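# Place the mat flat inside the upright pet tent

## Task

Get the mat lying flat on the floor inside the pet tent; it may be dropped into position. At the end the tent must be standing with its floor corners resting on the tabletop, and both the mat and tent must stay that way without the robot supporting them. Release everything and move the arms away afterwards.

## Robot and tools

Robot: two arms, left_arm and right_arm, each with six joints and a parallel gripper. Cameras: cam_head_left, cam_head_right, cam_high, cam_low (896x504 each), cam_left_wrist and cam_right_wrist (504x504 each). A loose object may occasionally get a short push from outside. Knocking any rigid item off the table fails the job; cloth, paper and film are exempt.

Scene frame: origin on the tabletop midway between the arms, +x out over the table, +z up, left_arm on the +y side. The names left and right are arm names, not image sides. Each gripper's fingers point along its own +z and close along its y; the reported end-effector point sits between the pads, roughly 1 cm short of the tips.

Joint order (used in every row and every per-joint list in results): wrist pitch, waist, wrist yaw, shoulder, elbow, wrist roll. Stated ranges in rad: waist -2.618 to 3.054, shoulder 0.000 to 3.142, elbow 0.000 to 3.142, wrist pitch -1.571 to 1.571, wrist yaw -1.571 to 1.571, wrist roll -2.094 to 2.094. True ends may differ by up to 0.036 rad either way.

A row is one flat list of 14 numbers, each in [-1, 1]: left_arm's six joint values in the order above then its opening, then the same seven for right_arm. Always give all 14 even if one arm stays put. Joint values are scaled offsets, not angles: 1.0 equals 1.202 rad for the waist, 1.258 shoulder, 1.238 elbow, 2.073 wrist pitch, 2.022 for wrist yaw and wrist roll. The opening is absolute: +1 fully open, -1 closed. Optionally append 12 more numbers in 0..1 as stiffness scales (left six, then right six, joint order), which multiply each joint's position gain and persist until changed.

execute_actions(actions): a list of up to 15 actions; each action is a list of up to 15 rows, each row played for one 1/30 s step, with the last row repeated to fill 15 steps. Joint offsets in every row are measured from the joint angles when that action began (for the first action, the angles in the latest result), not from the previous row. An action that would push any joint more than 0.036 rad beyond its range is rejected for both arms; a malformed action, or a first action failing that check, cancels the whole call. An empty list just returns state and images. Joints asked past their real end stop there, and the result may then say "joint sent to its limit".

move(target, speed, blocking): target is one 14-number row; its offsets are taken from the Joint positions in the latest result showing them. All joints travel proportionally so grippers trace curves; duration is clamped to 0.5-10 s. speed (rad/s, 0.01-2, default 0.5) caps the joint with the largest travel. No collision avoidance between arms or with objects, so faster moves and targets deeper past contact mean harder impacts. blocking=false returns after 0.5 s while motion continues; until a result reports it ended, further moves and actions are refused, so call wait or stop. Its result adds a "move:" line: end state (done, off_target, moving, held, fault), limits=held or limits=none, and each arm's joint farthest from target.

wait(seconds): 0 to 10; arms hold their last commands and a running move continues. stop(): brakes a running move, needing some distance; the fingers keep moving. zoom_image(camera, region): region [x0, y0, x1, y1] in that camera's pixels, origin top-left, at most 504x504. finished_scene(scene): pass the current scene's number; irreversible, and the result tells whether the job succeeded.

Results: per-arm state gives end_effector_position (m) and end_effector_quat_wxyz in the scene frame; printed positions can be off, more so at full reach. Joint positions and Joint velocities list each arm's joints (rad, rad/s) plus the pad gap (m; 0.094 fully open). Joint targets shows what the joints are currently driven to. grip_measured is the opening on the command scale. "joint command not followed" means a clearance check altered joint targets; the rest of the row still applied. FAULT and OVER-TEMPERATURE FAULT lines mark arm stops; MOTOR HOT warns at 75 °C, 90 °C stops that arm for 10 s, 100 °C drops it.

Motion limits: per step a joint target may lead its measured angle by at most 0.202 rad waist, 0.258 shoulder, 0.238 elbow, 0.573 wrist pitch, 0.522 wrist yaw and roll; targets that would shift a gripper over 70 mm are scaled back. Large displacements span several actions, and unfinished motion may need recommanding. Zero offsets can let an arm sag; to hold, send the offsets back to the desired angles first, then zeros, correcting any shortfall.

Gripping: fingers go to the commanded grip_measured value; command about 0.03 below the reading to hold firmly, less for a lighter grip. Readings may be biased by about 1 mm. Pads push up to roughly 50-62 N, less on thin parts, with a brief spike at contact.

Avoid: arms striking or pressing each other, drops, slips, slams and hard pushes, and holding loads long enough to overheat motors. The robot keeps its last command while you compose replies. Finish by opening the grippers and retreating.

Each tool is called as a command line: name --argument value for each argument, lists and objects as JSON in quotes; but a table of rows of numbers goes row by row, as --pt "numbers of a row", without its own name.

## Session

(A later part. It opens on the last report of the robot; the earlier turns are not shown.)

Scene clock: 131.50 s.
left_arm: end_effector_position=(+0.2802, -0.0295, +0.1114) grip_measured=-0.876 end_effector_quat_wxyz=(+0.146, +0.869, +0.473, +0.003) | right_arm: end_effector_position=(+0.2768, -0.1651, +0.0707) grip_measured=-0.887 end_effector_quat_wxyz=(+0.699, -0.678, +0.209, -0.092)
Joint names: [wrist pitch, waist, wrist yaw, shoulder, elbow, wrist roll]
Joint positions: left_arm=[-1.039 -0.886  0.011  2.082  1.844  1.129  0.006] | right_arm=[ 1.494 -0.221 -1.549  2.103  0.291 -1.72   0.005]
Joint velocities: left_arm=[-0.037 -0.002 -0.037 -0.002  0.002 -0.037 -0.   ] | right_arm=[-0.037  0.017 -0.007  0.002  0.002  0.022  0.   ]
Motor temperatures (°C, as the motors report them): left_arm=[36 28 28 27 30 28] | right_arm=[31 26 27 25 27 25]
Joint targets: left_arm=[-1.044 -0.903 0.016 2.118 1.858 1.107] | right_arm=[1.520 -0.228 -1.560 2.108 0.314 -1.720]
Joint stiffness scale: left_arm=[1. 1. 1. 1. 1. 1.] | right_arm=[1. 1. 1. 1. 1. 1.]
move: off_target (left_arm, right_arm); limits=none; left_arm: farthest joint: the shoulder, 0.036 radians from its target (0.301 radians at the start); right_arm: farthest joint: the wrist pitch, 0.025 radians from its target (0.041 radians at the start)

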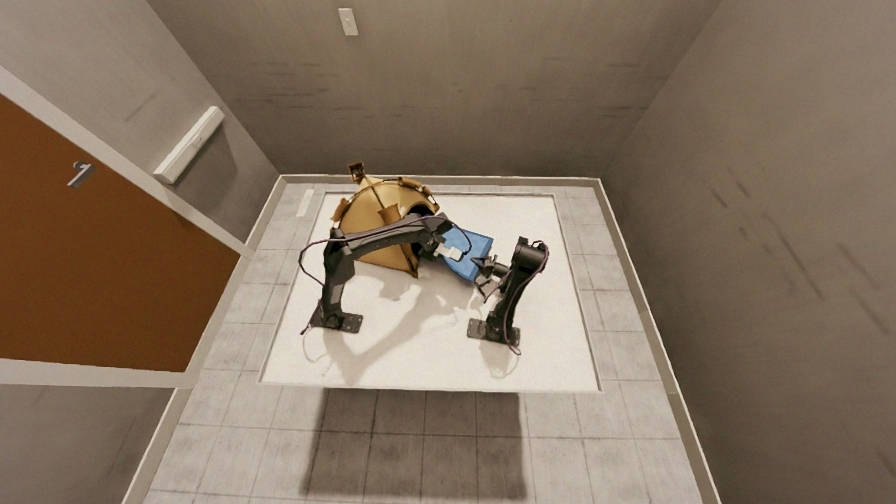

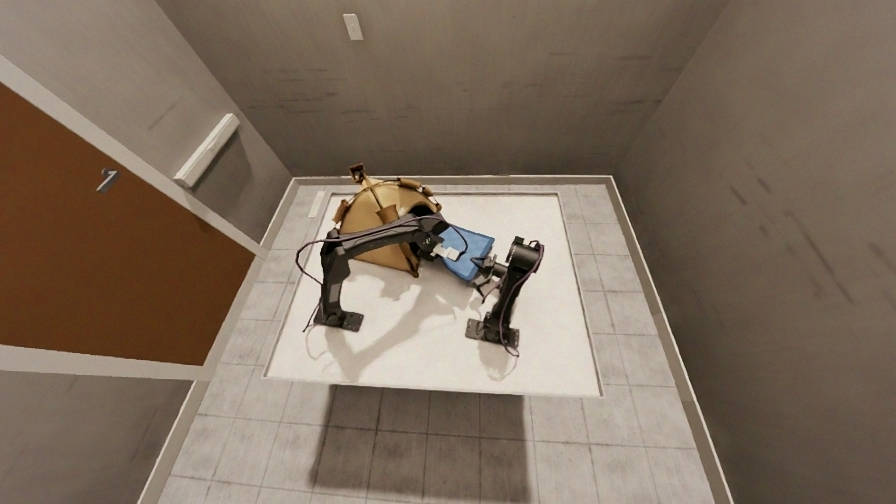

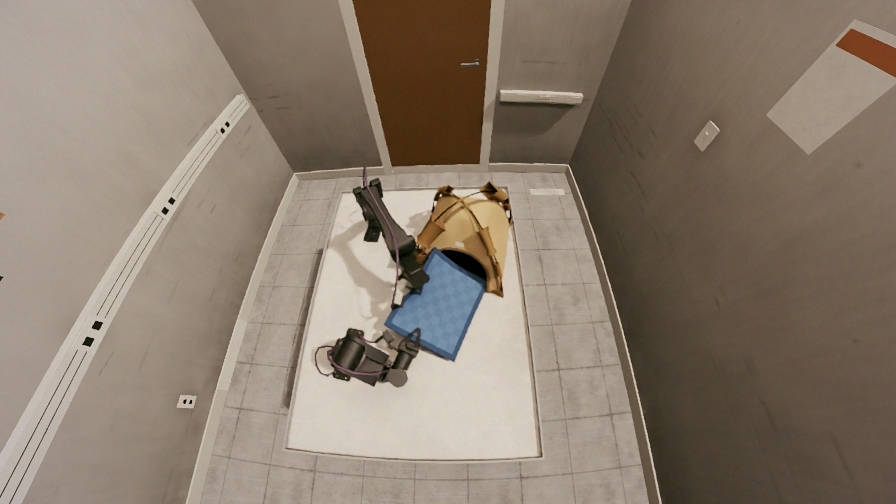

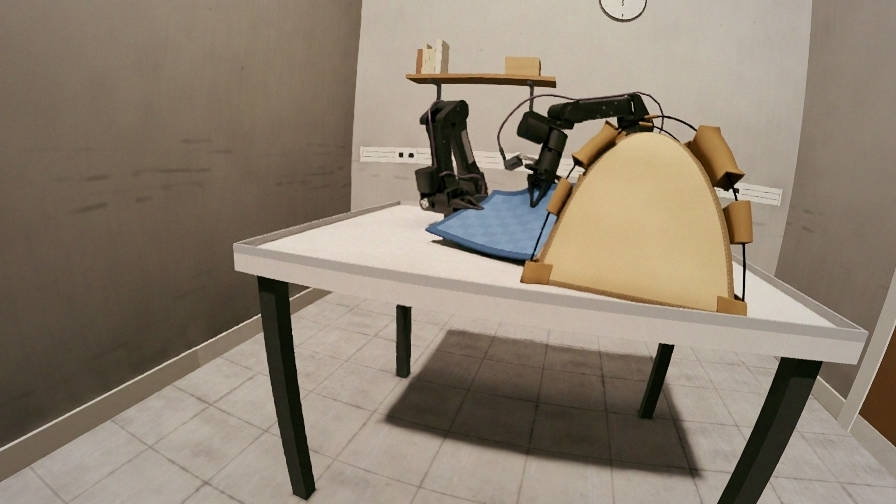

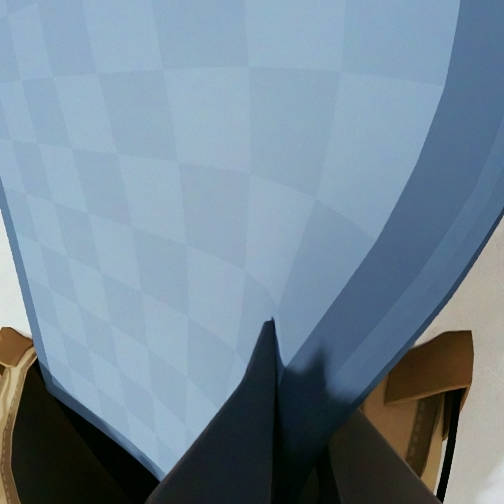

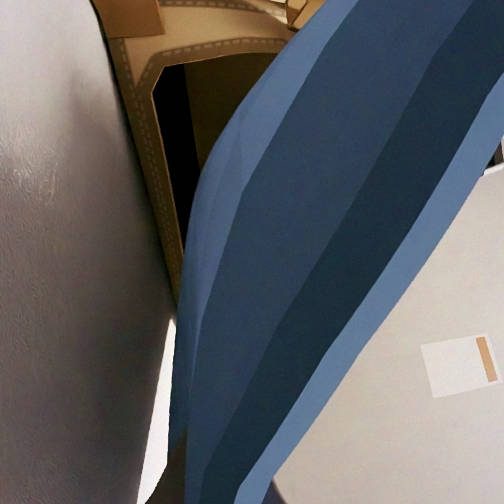

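move --target '[-0.06,0.045,0,0.177,0.16,0.07,-0.915,-0.02,0.04,0.02,0,0.068,0,-0.915]' --speed 0.1

zoom_image --camera "cam_high" --region '[360,200,540,350]'

Scene clock: 134.87 s.
left_arm: end_effector_position=(+0.3030, -0.0301, +0.0807) grip_measured=-0.876 end_effector_quat_wxyz=(+0.093, +0.900, +0.427, +0.007) | right_arm: end_effector_position=(+0.2978, -0.1656, +0.0687) grip_measured=-0.887 end_effector_quat_wxyz=(+0.691, -0.683, +0.214, -0.104)
Joint names: [wrist pitch, waist, wrist yaw, shoulder, elbow, wrist roll]
Joint positions: left_arm=[-1.157 -0.846  0.015  2.262  2.033  1.281  0.006] | right_arm=[ 1.444 -0.186 -1.489  2.103  0.352 -1.723  0.005]
Joint velocities: left_arm=[ 0.007 -0.002 -0.095 -0.007 -0.012 -0.022 -0.   ] | right_arm=[-0.051  0.007 -0.051 -0.002 -0.007 -0.037 -0.   ]
Motor temperatures (°C, as the motors report them): left_arm=[36 28 28 28 30 28] | right_arm=[31 26 27 25 27 25]
Joint targets: left_arm=[-1.164 -0.832 0.010 2.305 2.042 1.270] | right_arm=[1.452 -0.173 -1.509 2.103 0.375 -1.721]
Joint stiffness scale: left_arm=[1. 1. 1. 1. 1. 1.] | right_arm=[1. 1. 1. 1. 1. 1.]
move: off_target (left_arm, right_arm); limits=none; left_arm: farthest joint: the shoulder, 0.043 radians from its target (0.222 radians at the start); right_arm: farthest joint: the elbow, 0.023 radians from its target (0.084 radians at the start)

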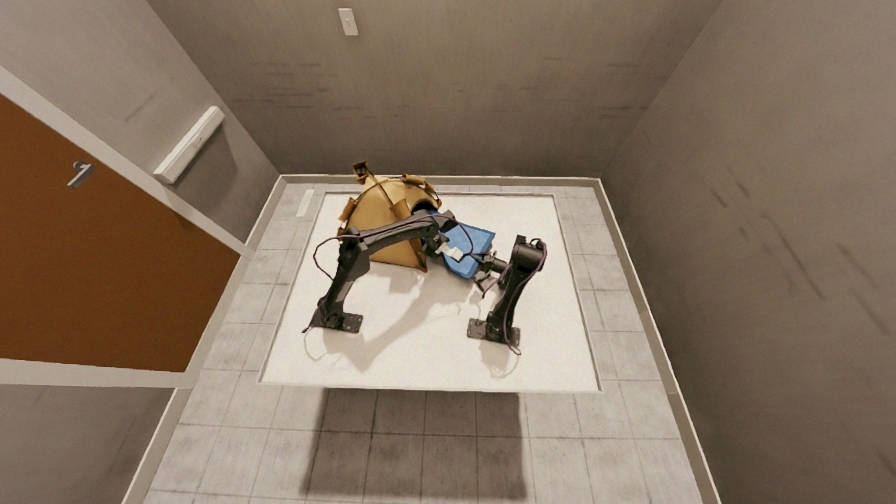

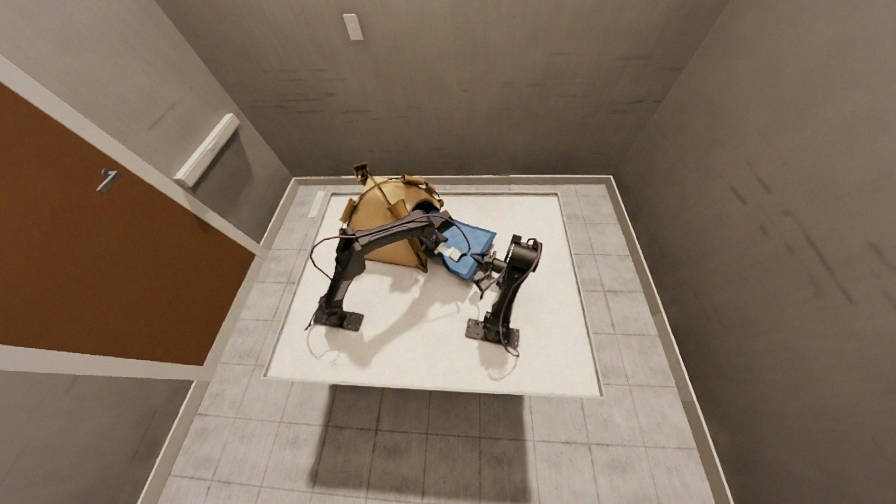

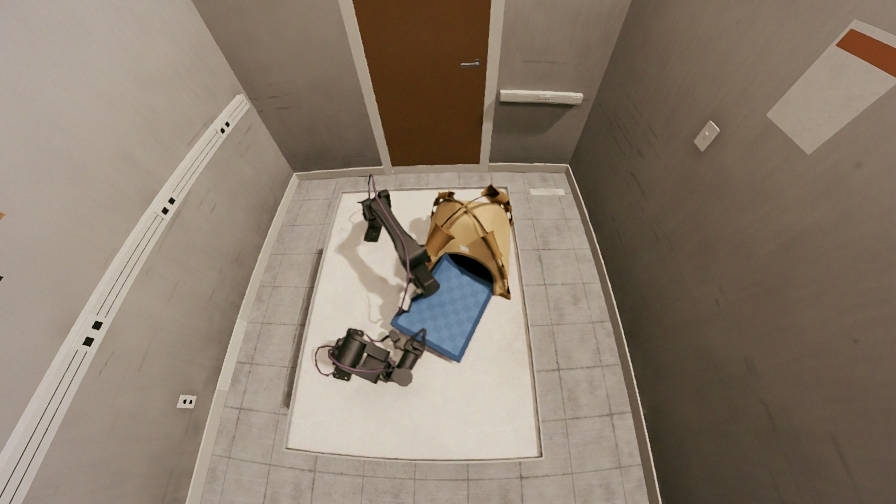

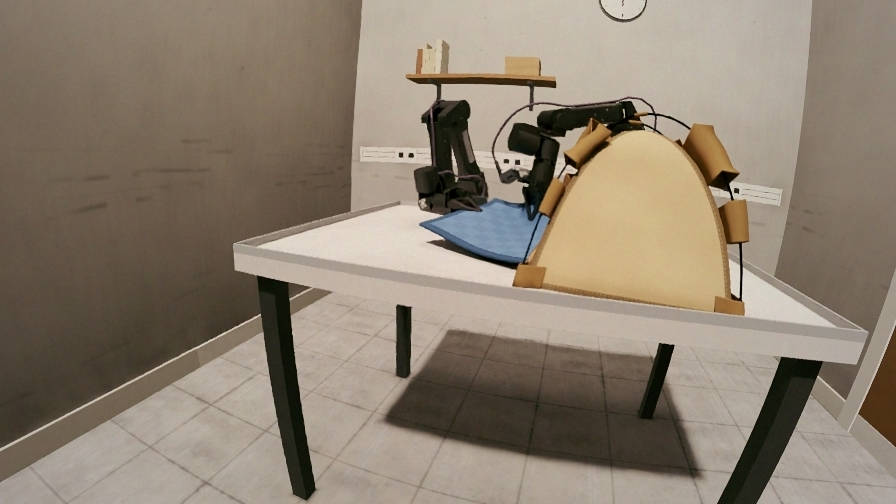

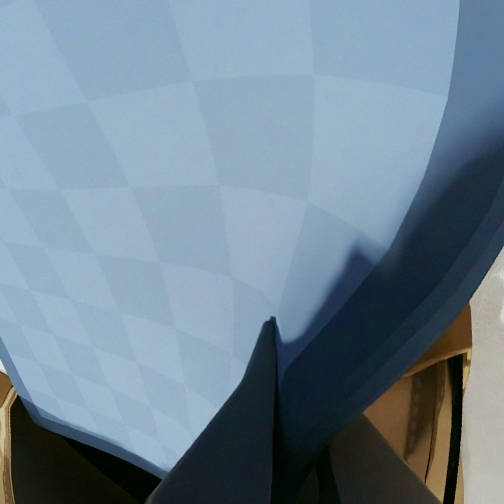

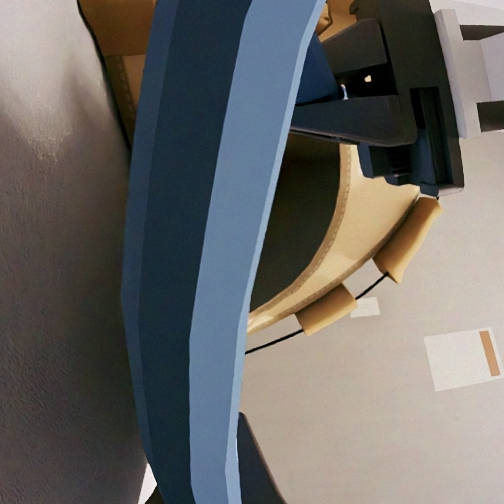

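Region (360, 200, 540, 350) of cam_high's 896x504 image, scaled by 2.800, with more detail than that image has.

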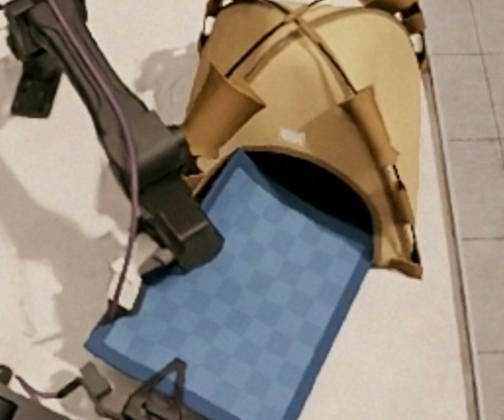

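move --target '[0.02,0.035,0,0.035,0,-0.085,-0.915,-0.065,0.065,-0.04,0.082,0.23,0,-0.915]' --speed 0.12

zoom_image --camera "cam_high" --region '[360,200,540,350]'

Scene clock: 138.60 s.
left_arm: end_effector_position=(+0.3260, -0.0265, +0.0829) grip_measured=-0.876 end_effector_quat_wxyz=(+0.113, +0.855, +0.507, +0.008) | right_arm: end_effector_position=(+0.3401, -0.1624, +0.0636) grip_measured=-0.887 end_effector_quat_wxyz=(+0.703, -0.690, +0.162, -0.067)
Joint names: [wrist pitch, waist, wrist yaw, shoulder, elbow, wrist roll]
Joint positions: left_arm=[-1.114 -0.806  0.006  2.262  2.033  1.136  0.006] | right_arm=[ 1.308 -0.126 -1.558  2.207  0.608 -1.725  0.005]
Joint velocities: left_arm=[ 0.007 -0.002  0.007  0.002 -0.012  0.022  0.   ] | right_arm=[ 0.051  0.002 -0.022  0.012  0.007 -0.037  0.   ]
Motor temperatures (°C, as the motors report them): left_arm=[35 28 28 28 29 28] | right_arm=[30 26 27 26 27 25]
Joint targets: left_arm=[-1.115 -0.804 0.015 2.306 2.033 1.109] | right_arm=[1.310 -0.108 -1.567 2.206 0.637 -1.723]
Joint stiffness scale: left_arm=[1. 1. 1. 1. 1. 1.] | right_arm=[1. 1. 1. 1. 1. 1.]
joint sent to its limit (right arm) — the command would take the wrist yaw past its lower limit, so that joint was sent only as far as its limit.
move: off_target (left_arm, right_arm); limits=none; left_arm: farthest joint: the shoulder, 0.044 radians from its target (0.044 radians at the start); right_arm: farthest joint: the elbow, 0.029 radians from its target (0.285 radians at the start)

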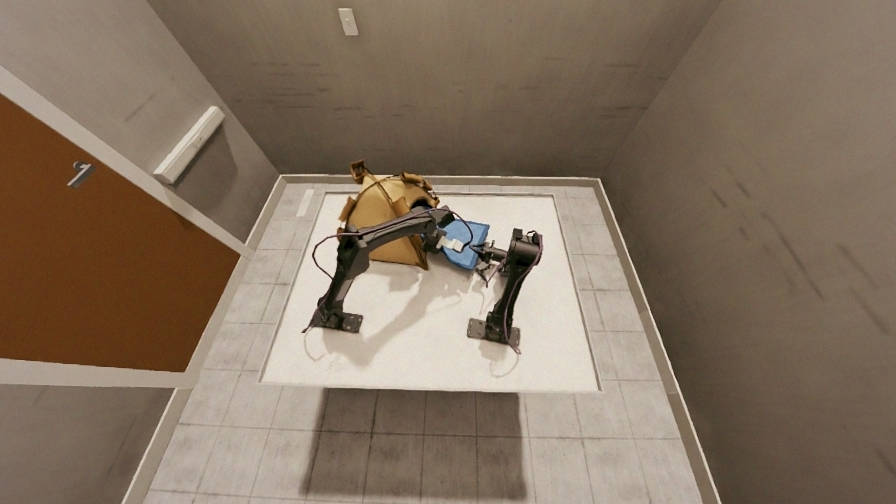

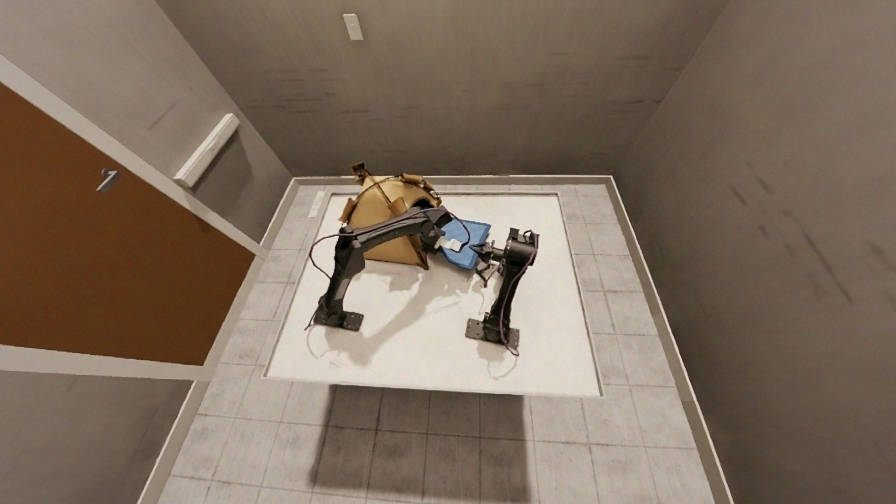

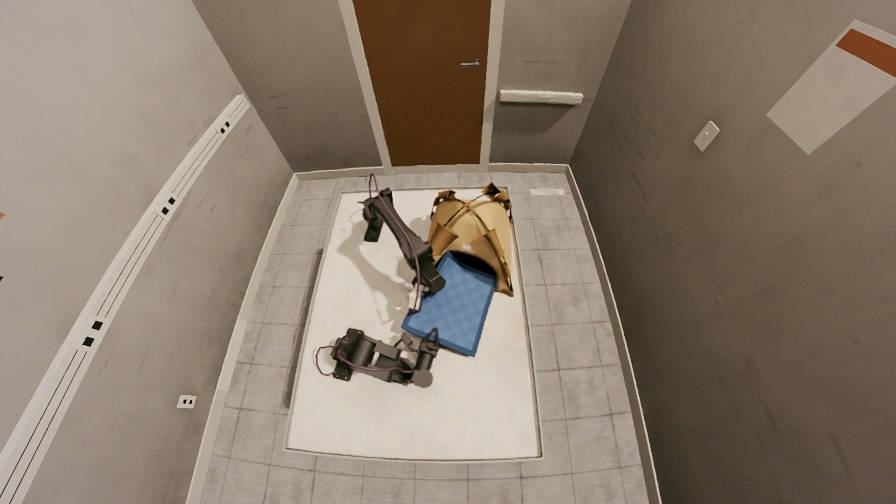

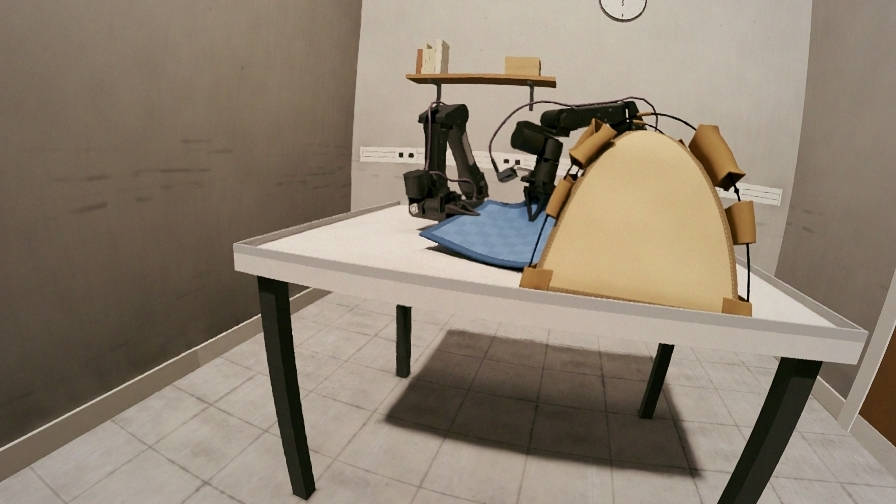

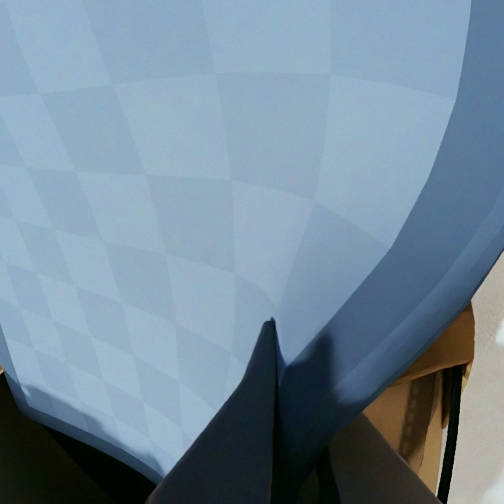

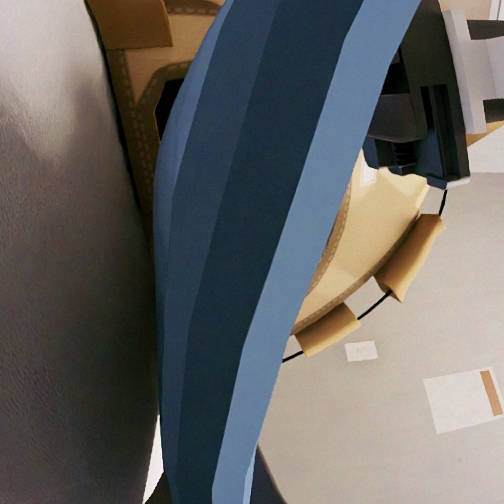

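Region (360, 200, 540, 350) of cam_high's 896x504 image, scaled by 2.800, with more detail than that image has.

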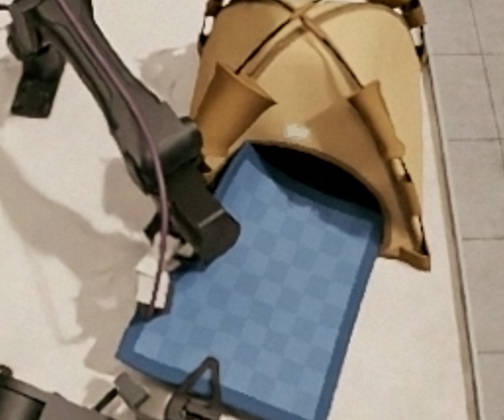

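move --target '[0.07,0,0,0.035,-0.095,-0.04,-0.915,-0.105,0.035,0,-0.09,0.123,0,-0.915]' --speed 0.1

zoom_image --camera "cam_high" --region '[360,200,540,350]'

Scene clock: 142.07 s.
left_arm: end_effector_position=(+0.3371, -0.0368, +0.0652) grip_measured=-0.876 end_effector_quat_wxyz=(+0.145, +0.837, +0.527, +0.016) | right_arm: end_effector_position=(+0.3672, -0.1635, +0.0864) grip_measured=-0.887 end_effector_quat_wxyz=(+0.703, -0.689, +0.168, -0.049)
Joint names: [wrist pitch, waist, wrist yaw, shoulder, elbow, wrist roll]
Joint positions: left_arm=[-0.963 -0.806 -0.01   2.262  1.946  1.084  0.006] | right_arm=[ 1.083 -0.103 -1.553  2.134  0.727 -1.725  0.005]
Joint velocities: left_arm=[ 0.022  0.002 -0.007 -0.012  0.007 -0.051 -0.001] | right_arm=[-0.022 -0.012  0.037  0.017 -0.002  0.007 -0.   ]
Motor temperatures (°C, as the motors report them): left_arm=[35 28 28 29 29 28] | right_arm=[30 26 27 26 27 25]
Joint targets: left_arm=[-0.969 -0.806 0.007 2.306 1.915 1.055] | right_arm=[1.090 -0.084 -1.558 2.093 0.760 -1.725]
Joint stiffness scale: left_arm=[1. 1. 1. 1. 1. 1.] | right_arm=[1. 1. 1. 1. 1. 1.]
move: off_target (left_arm, right_arm); limits=none; left_arm: farthest joint: the shoulder, 0.044 radians from its target (0.044 radians at the start); right_arm: farthest joint: the shoulder, 0.041 radians from its target (0.113 radians at the start)

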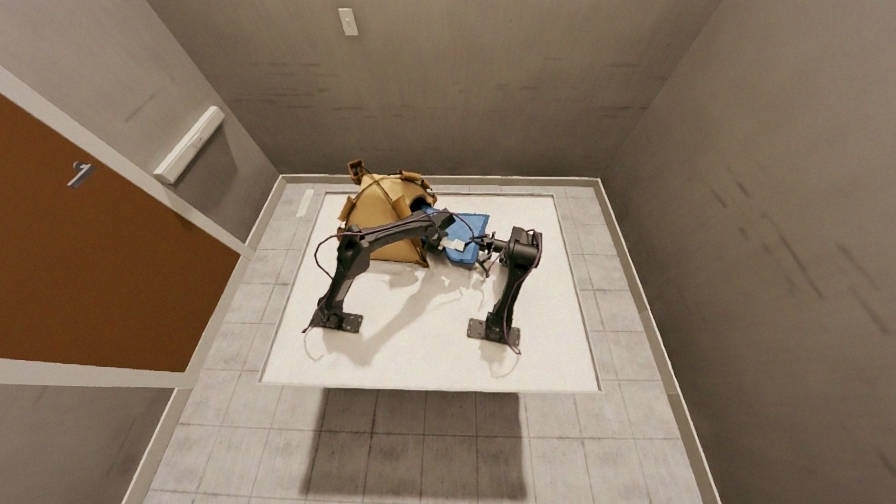

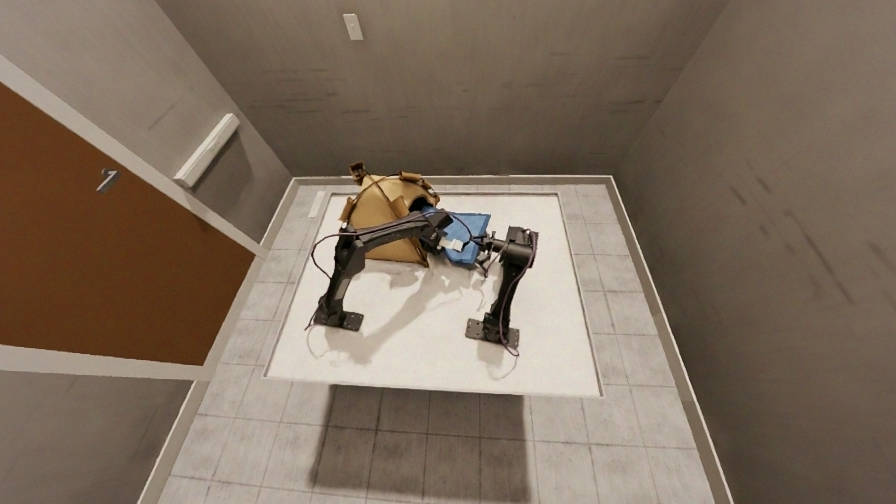

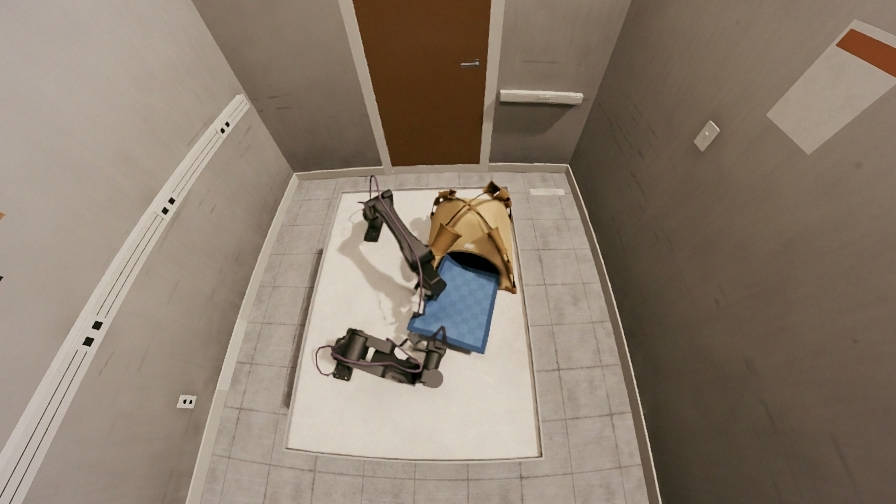

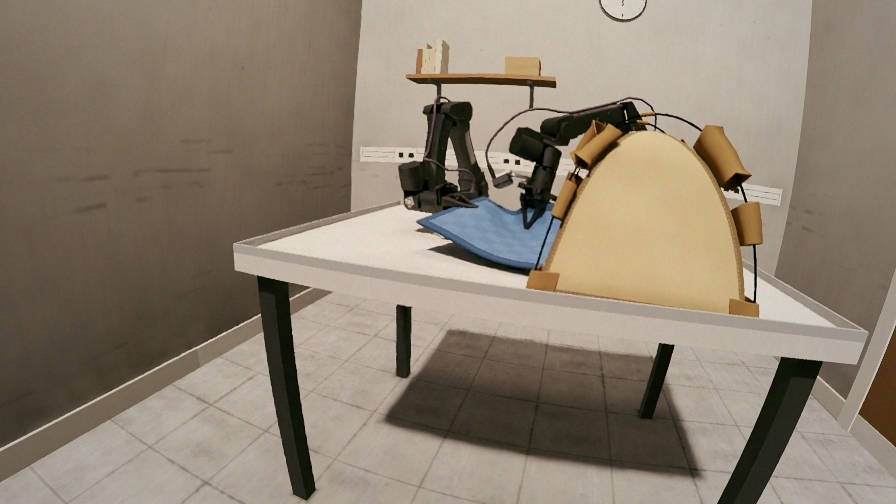

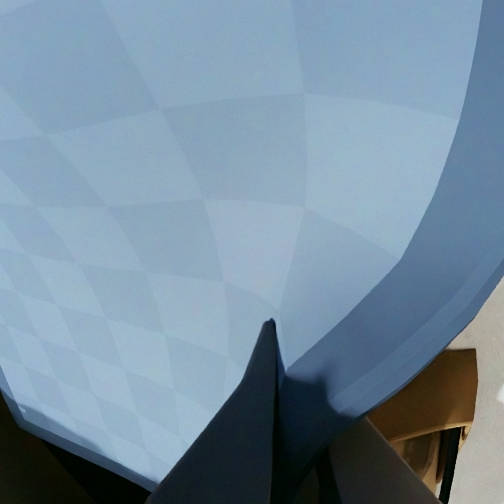

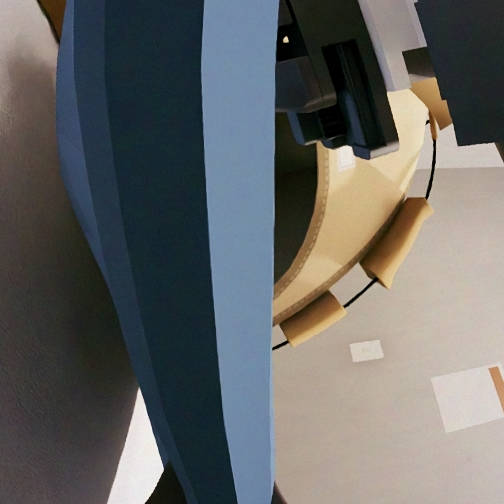

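Region (360, 200, 540, 350) of cam_high's 896x504 image, scaled by 2.800, with more detail than that image has.

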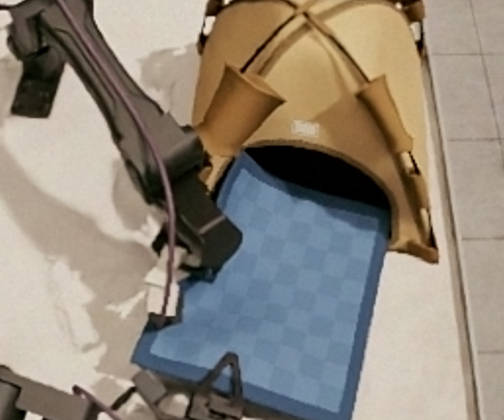

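move --target '[0.04,0.03,-0.035,0.035,-0.04,0.1,-0.915,-0.035,0.04,0,0.04,0.12,0,-0.915]' --speed 0.1

zoom_image --camera "cam_high" --region '[360,200,540,350]'

Scene clock: 145.13 s.
left_arm: end_effector_position=(+0.3655, -0.0312, +0.0669) grip_measured=-0.876 end_effector_quat_wxyz=(+0.166, +0.873, +0.452, +0.072) | right_arm: end_effector_position=(+0.3929, -0.1612, +0.0822) grip_measured=-0.887 end_effector_quat_wxyz=(+0.702, -0.691, +0.169, -0.041)
Joint names: [wrist pitch, waist, wrist yaw, shoulder, elbow, wrist roll]
Joint positions: left_arm=[-0.883 -0.78  -0.079  2.257  1.923  1.291  0.006] | right_arm=[ 1.01  -0.076 -1.535  2.192  0.844 -1.728  0.005]
Joint velocities: left_arm=[-0.037  0.012 -0.007  0.007 -0.012  0.022 -0.001] | right_arm=[-0.022 -0.007 -0.037  0.002 -0.002 -0.022 -0.   ]
Motor temperatures (°C, as the motors report them): left_arm=[35 28 28 29 29 28] | right_arm=[30 26 27 26 27 25]
Joint targets: left_arm=[-0.880 -0.770 -0.080 2.306 1.897 1.286] | right_arm=[1.011 -0.056 -1.553 2.185 0.876 -1.725]
Joint stiffness scale: left_arm=[1. 1. 1. 1. 1. 1.] | right_arm=[1. 1. 1. 1. 1. 1.]
move: off_target (left_arm, right_arm); limits=none; left_arm: farthest joint: the shoulder, 0.049 radians from its target (0.044 radians at the start); right_arm: farthest joint: the elbow, 0.032 radians from its target (0.148 radians at the start)

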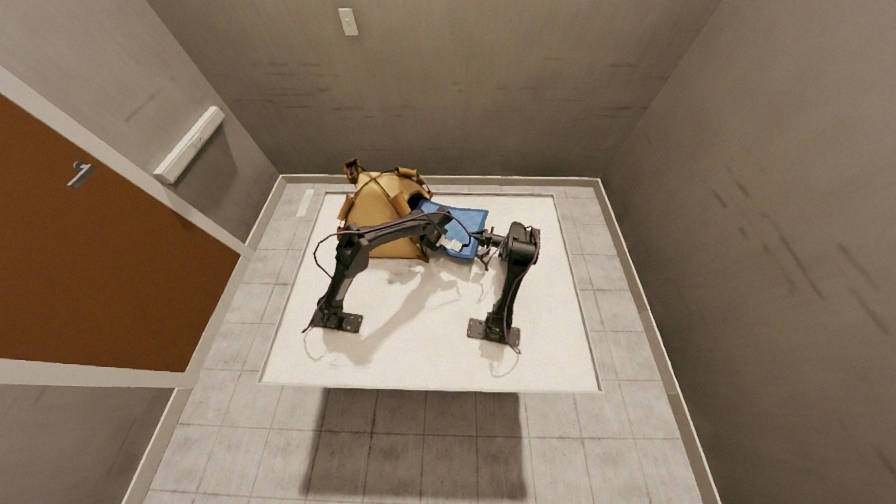

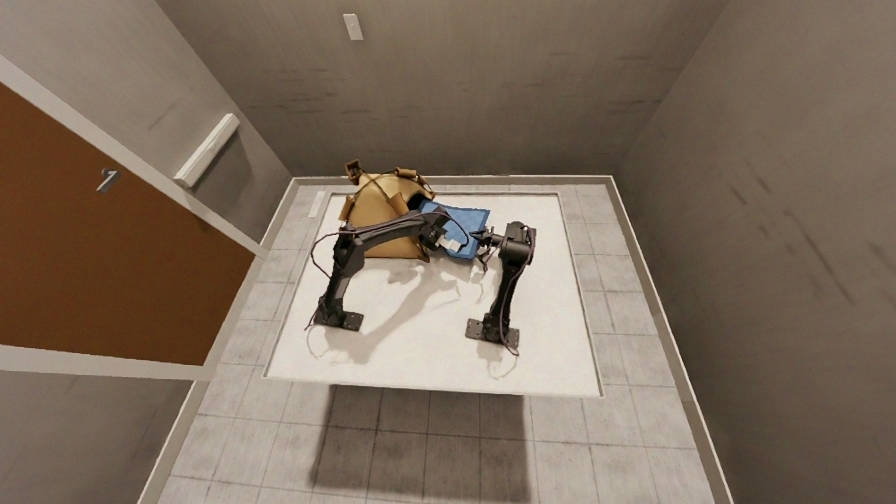

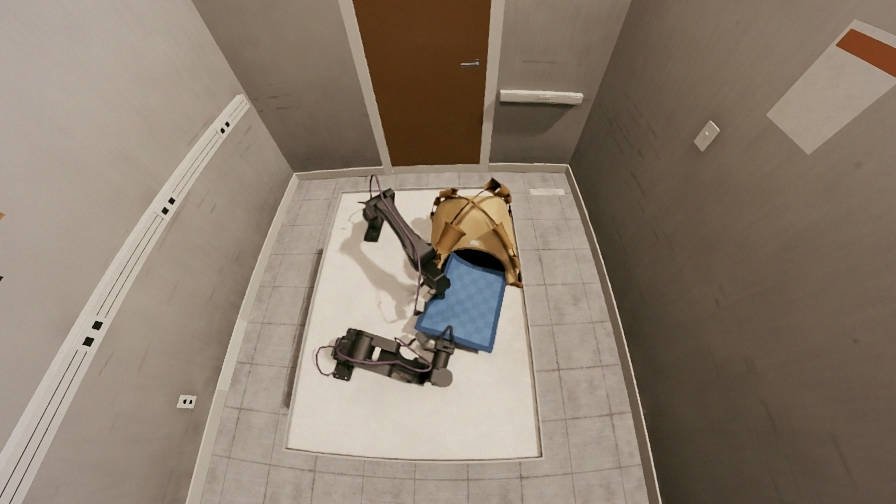

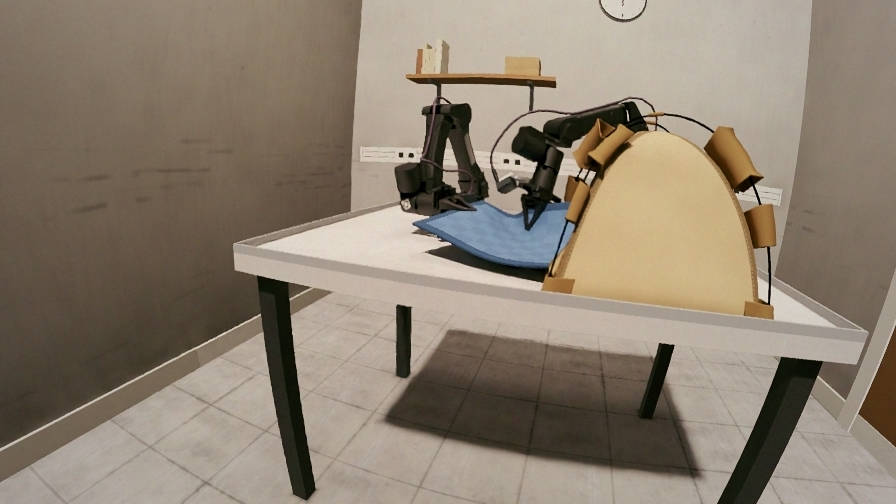

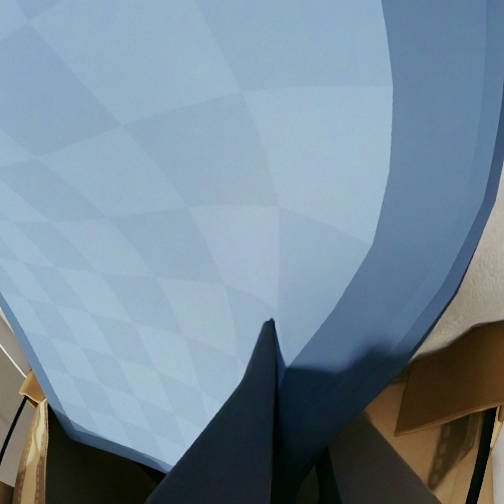

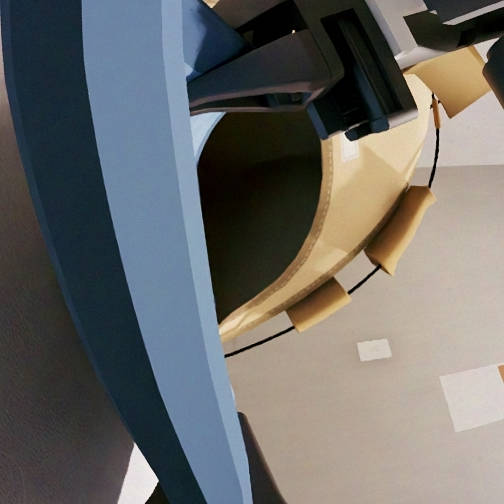

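Region (360, 200, 540, 350) of cam_high's 896x504 image, scaled by 2.800, with more detail than that image has.

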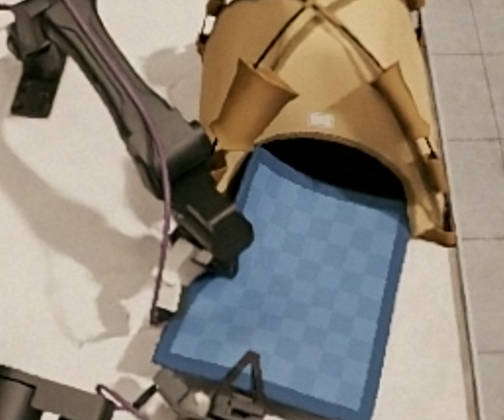

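move --target '[0.03,0.025,-0.035,0.04,-0.04,0,-0.915,-0.01,0.05,-0.01,0.11,0.155,0,-0.915]' --speed 0.1

zoom_image --camera "cam_high" --region '[400,220,540,340]'

Scene clock: 147.90 s.
left_arm: end_effector_position=(+0.3817, -0.0209, +0.0570) grip_measured=-0.876 end_effector_quat_wxyz=(+0.160, +0.867, +0.461, +0.103) | right_arm: end_effector_position=(+0.4179, -0.1512, +0.0594) grip_measured=-0.887 end_effector_quat_wxyz=(+0.705, -0.693, +0.151, -0.019)
Joint names: [wrist pitch, waist, wrist yaw, shoulder, elbow, wrist roll]
Joint positions: left_arm=[-0.843 -0.764 -0.14   2.27   1.9    1.297  0.006] | right_arm=[ 0.989 -0.034 -1.551  2.338  1.003 -1.73   0.005]
Joint velocities: left_arm=[-0.037  0.002 -0.037 -0.002  0.002  0.022 -0.001] | right_arm=[ 0.081  0.002 -0.037  0.012 -0.002 -0.037  0.001]
Motor temperatures (°C, as the motors report them): left_arm=[35 28 28 30 29 28] | right_arm=[30 26 27 27 27 25]
Joint targets: left_arm=[-0.821 -0.750 -0.150 2.307 1.874 1.291] | right_arm=[0.989 -0.016 -1.555 2.330 1.036 -1.728]
Joint stiffness scale: left_arm=[1. 1. 1. 1. 1. 1.] | right_arm=[1. 1. 1. 1. 1. 1.]
move: off_target (left_arm, right_arm); limits=none; left_arm: farthest joint: the shoulder, 0.037 radians from its target (0.051 radians at the start); right_arm: farthest joint: the elbow, 0.033 radians from its target (0.192 radians at the start)

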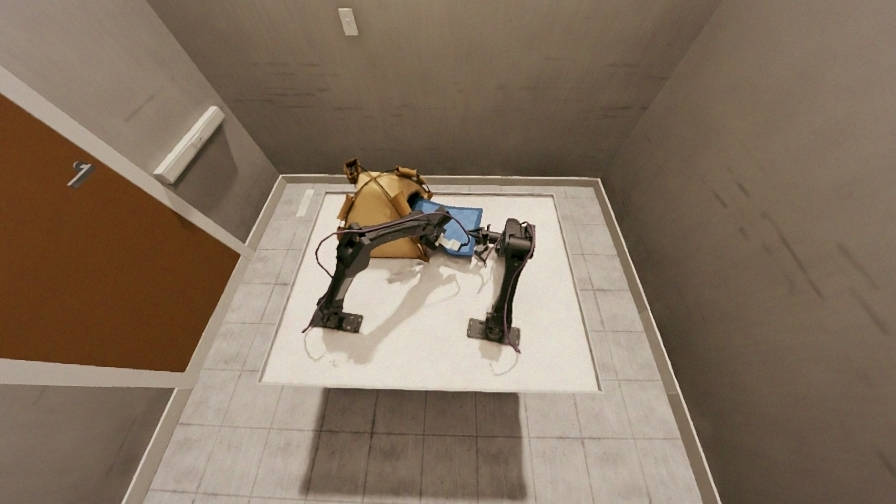

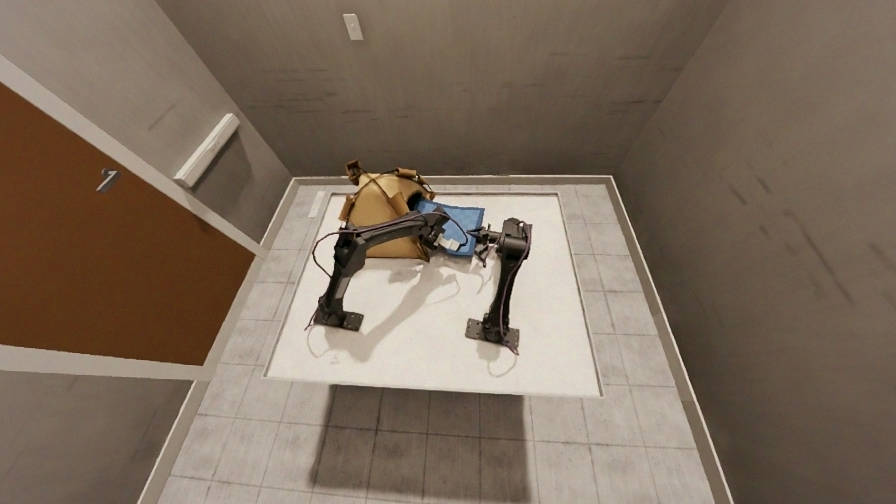

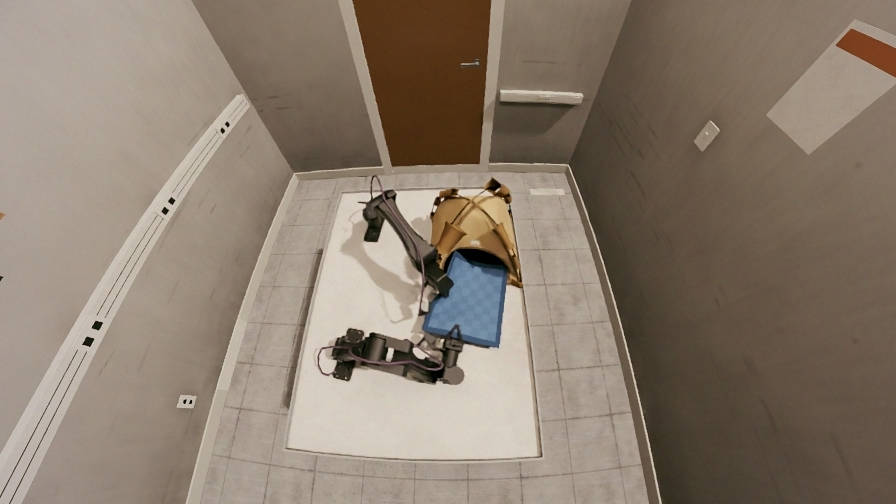

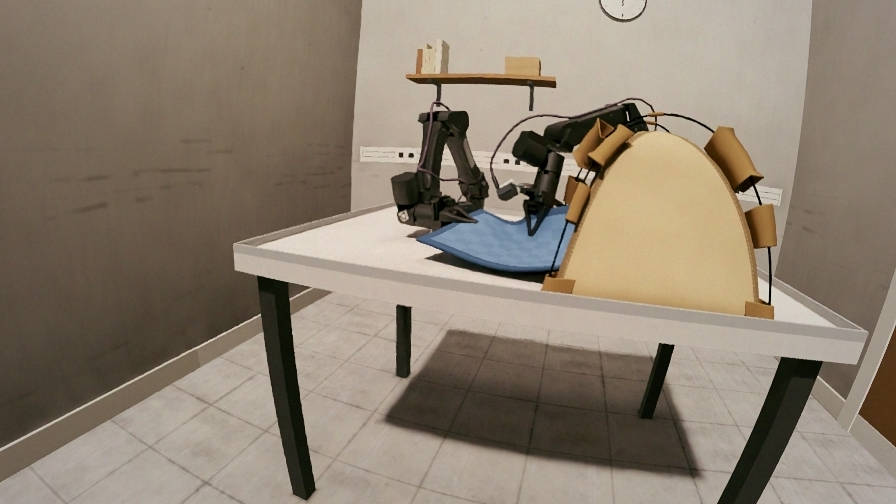

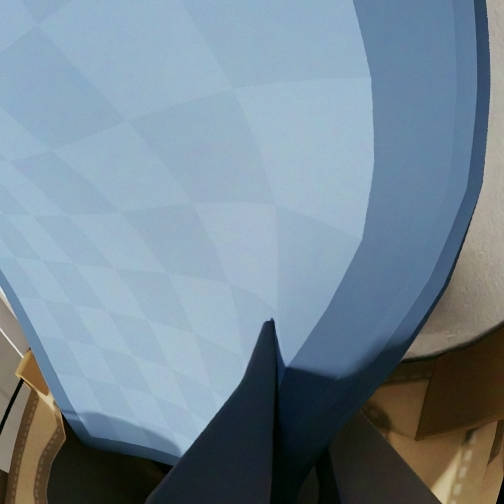

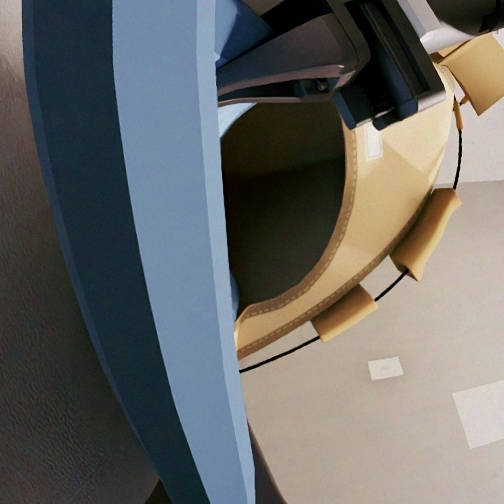

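Region (400, 220, 540, 340) of cam_high's 896x504 image, scaled by 3.600, with more detail than that image has; it fills the top 432 rows of this view, and the rest is white.

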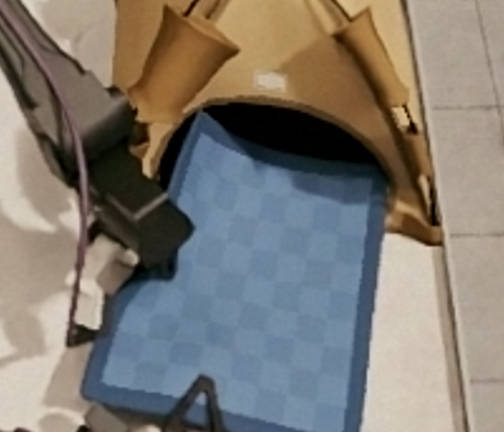

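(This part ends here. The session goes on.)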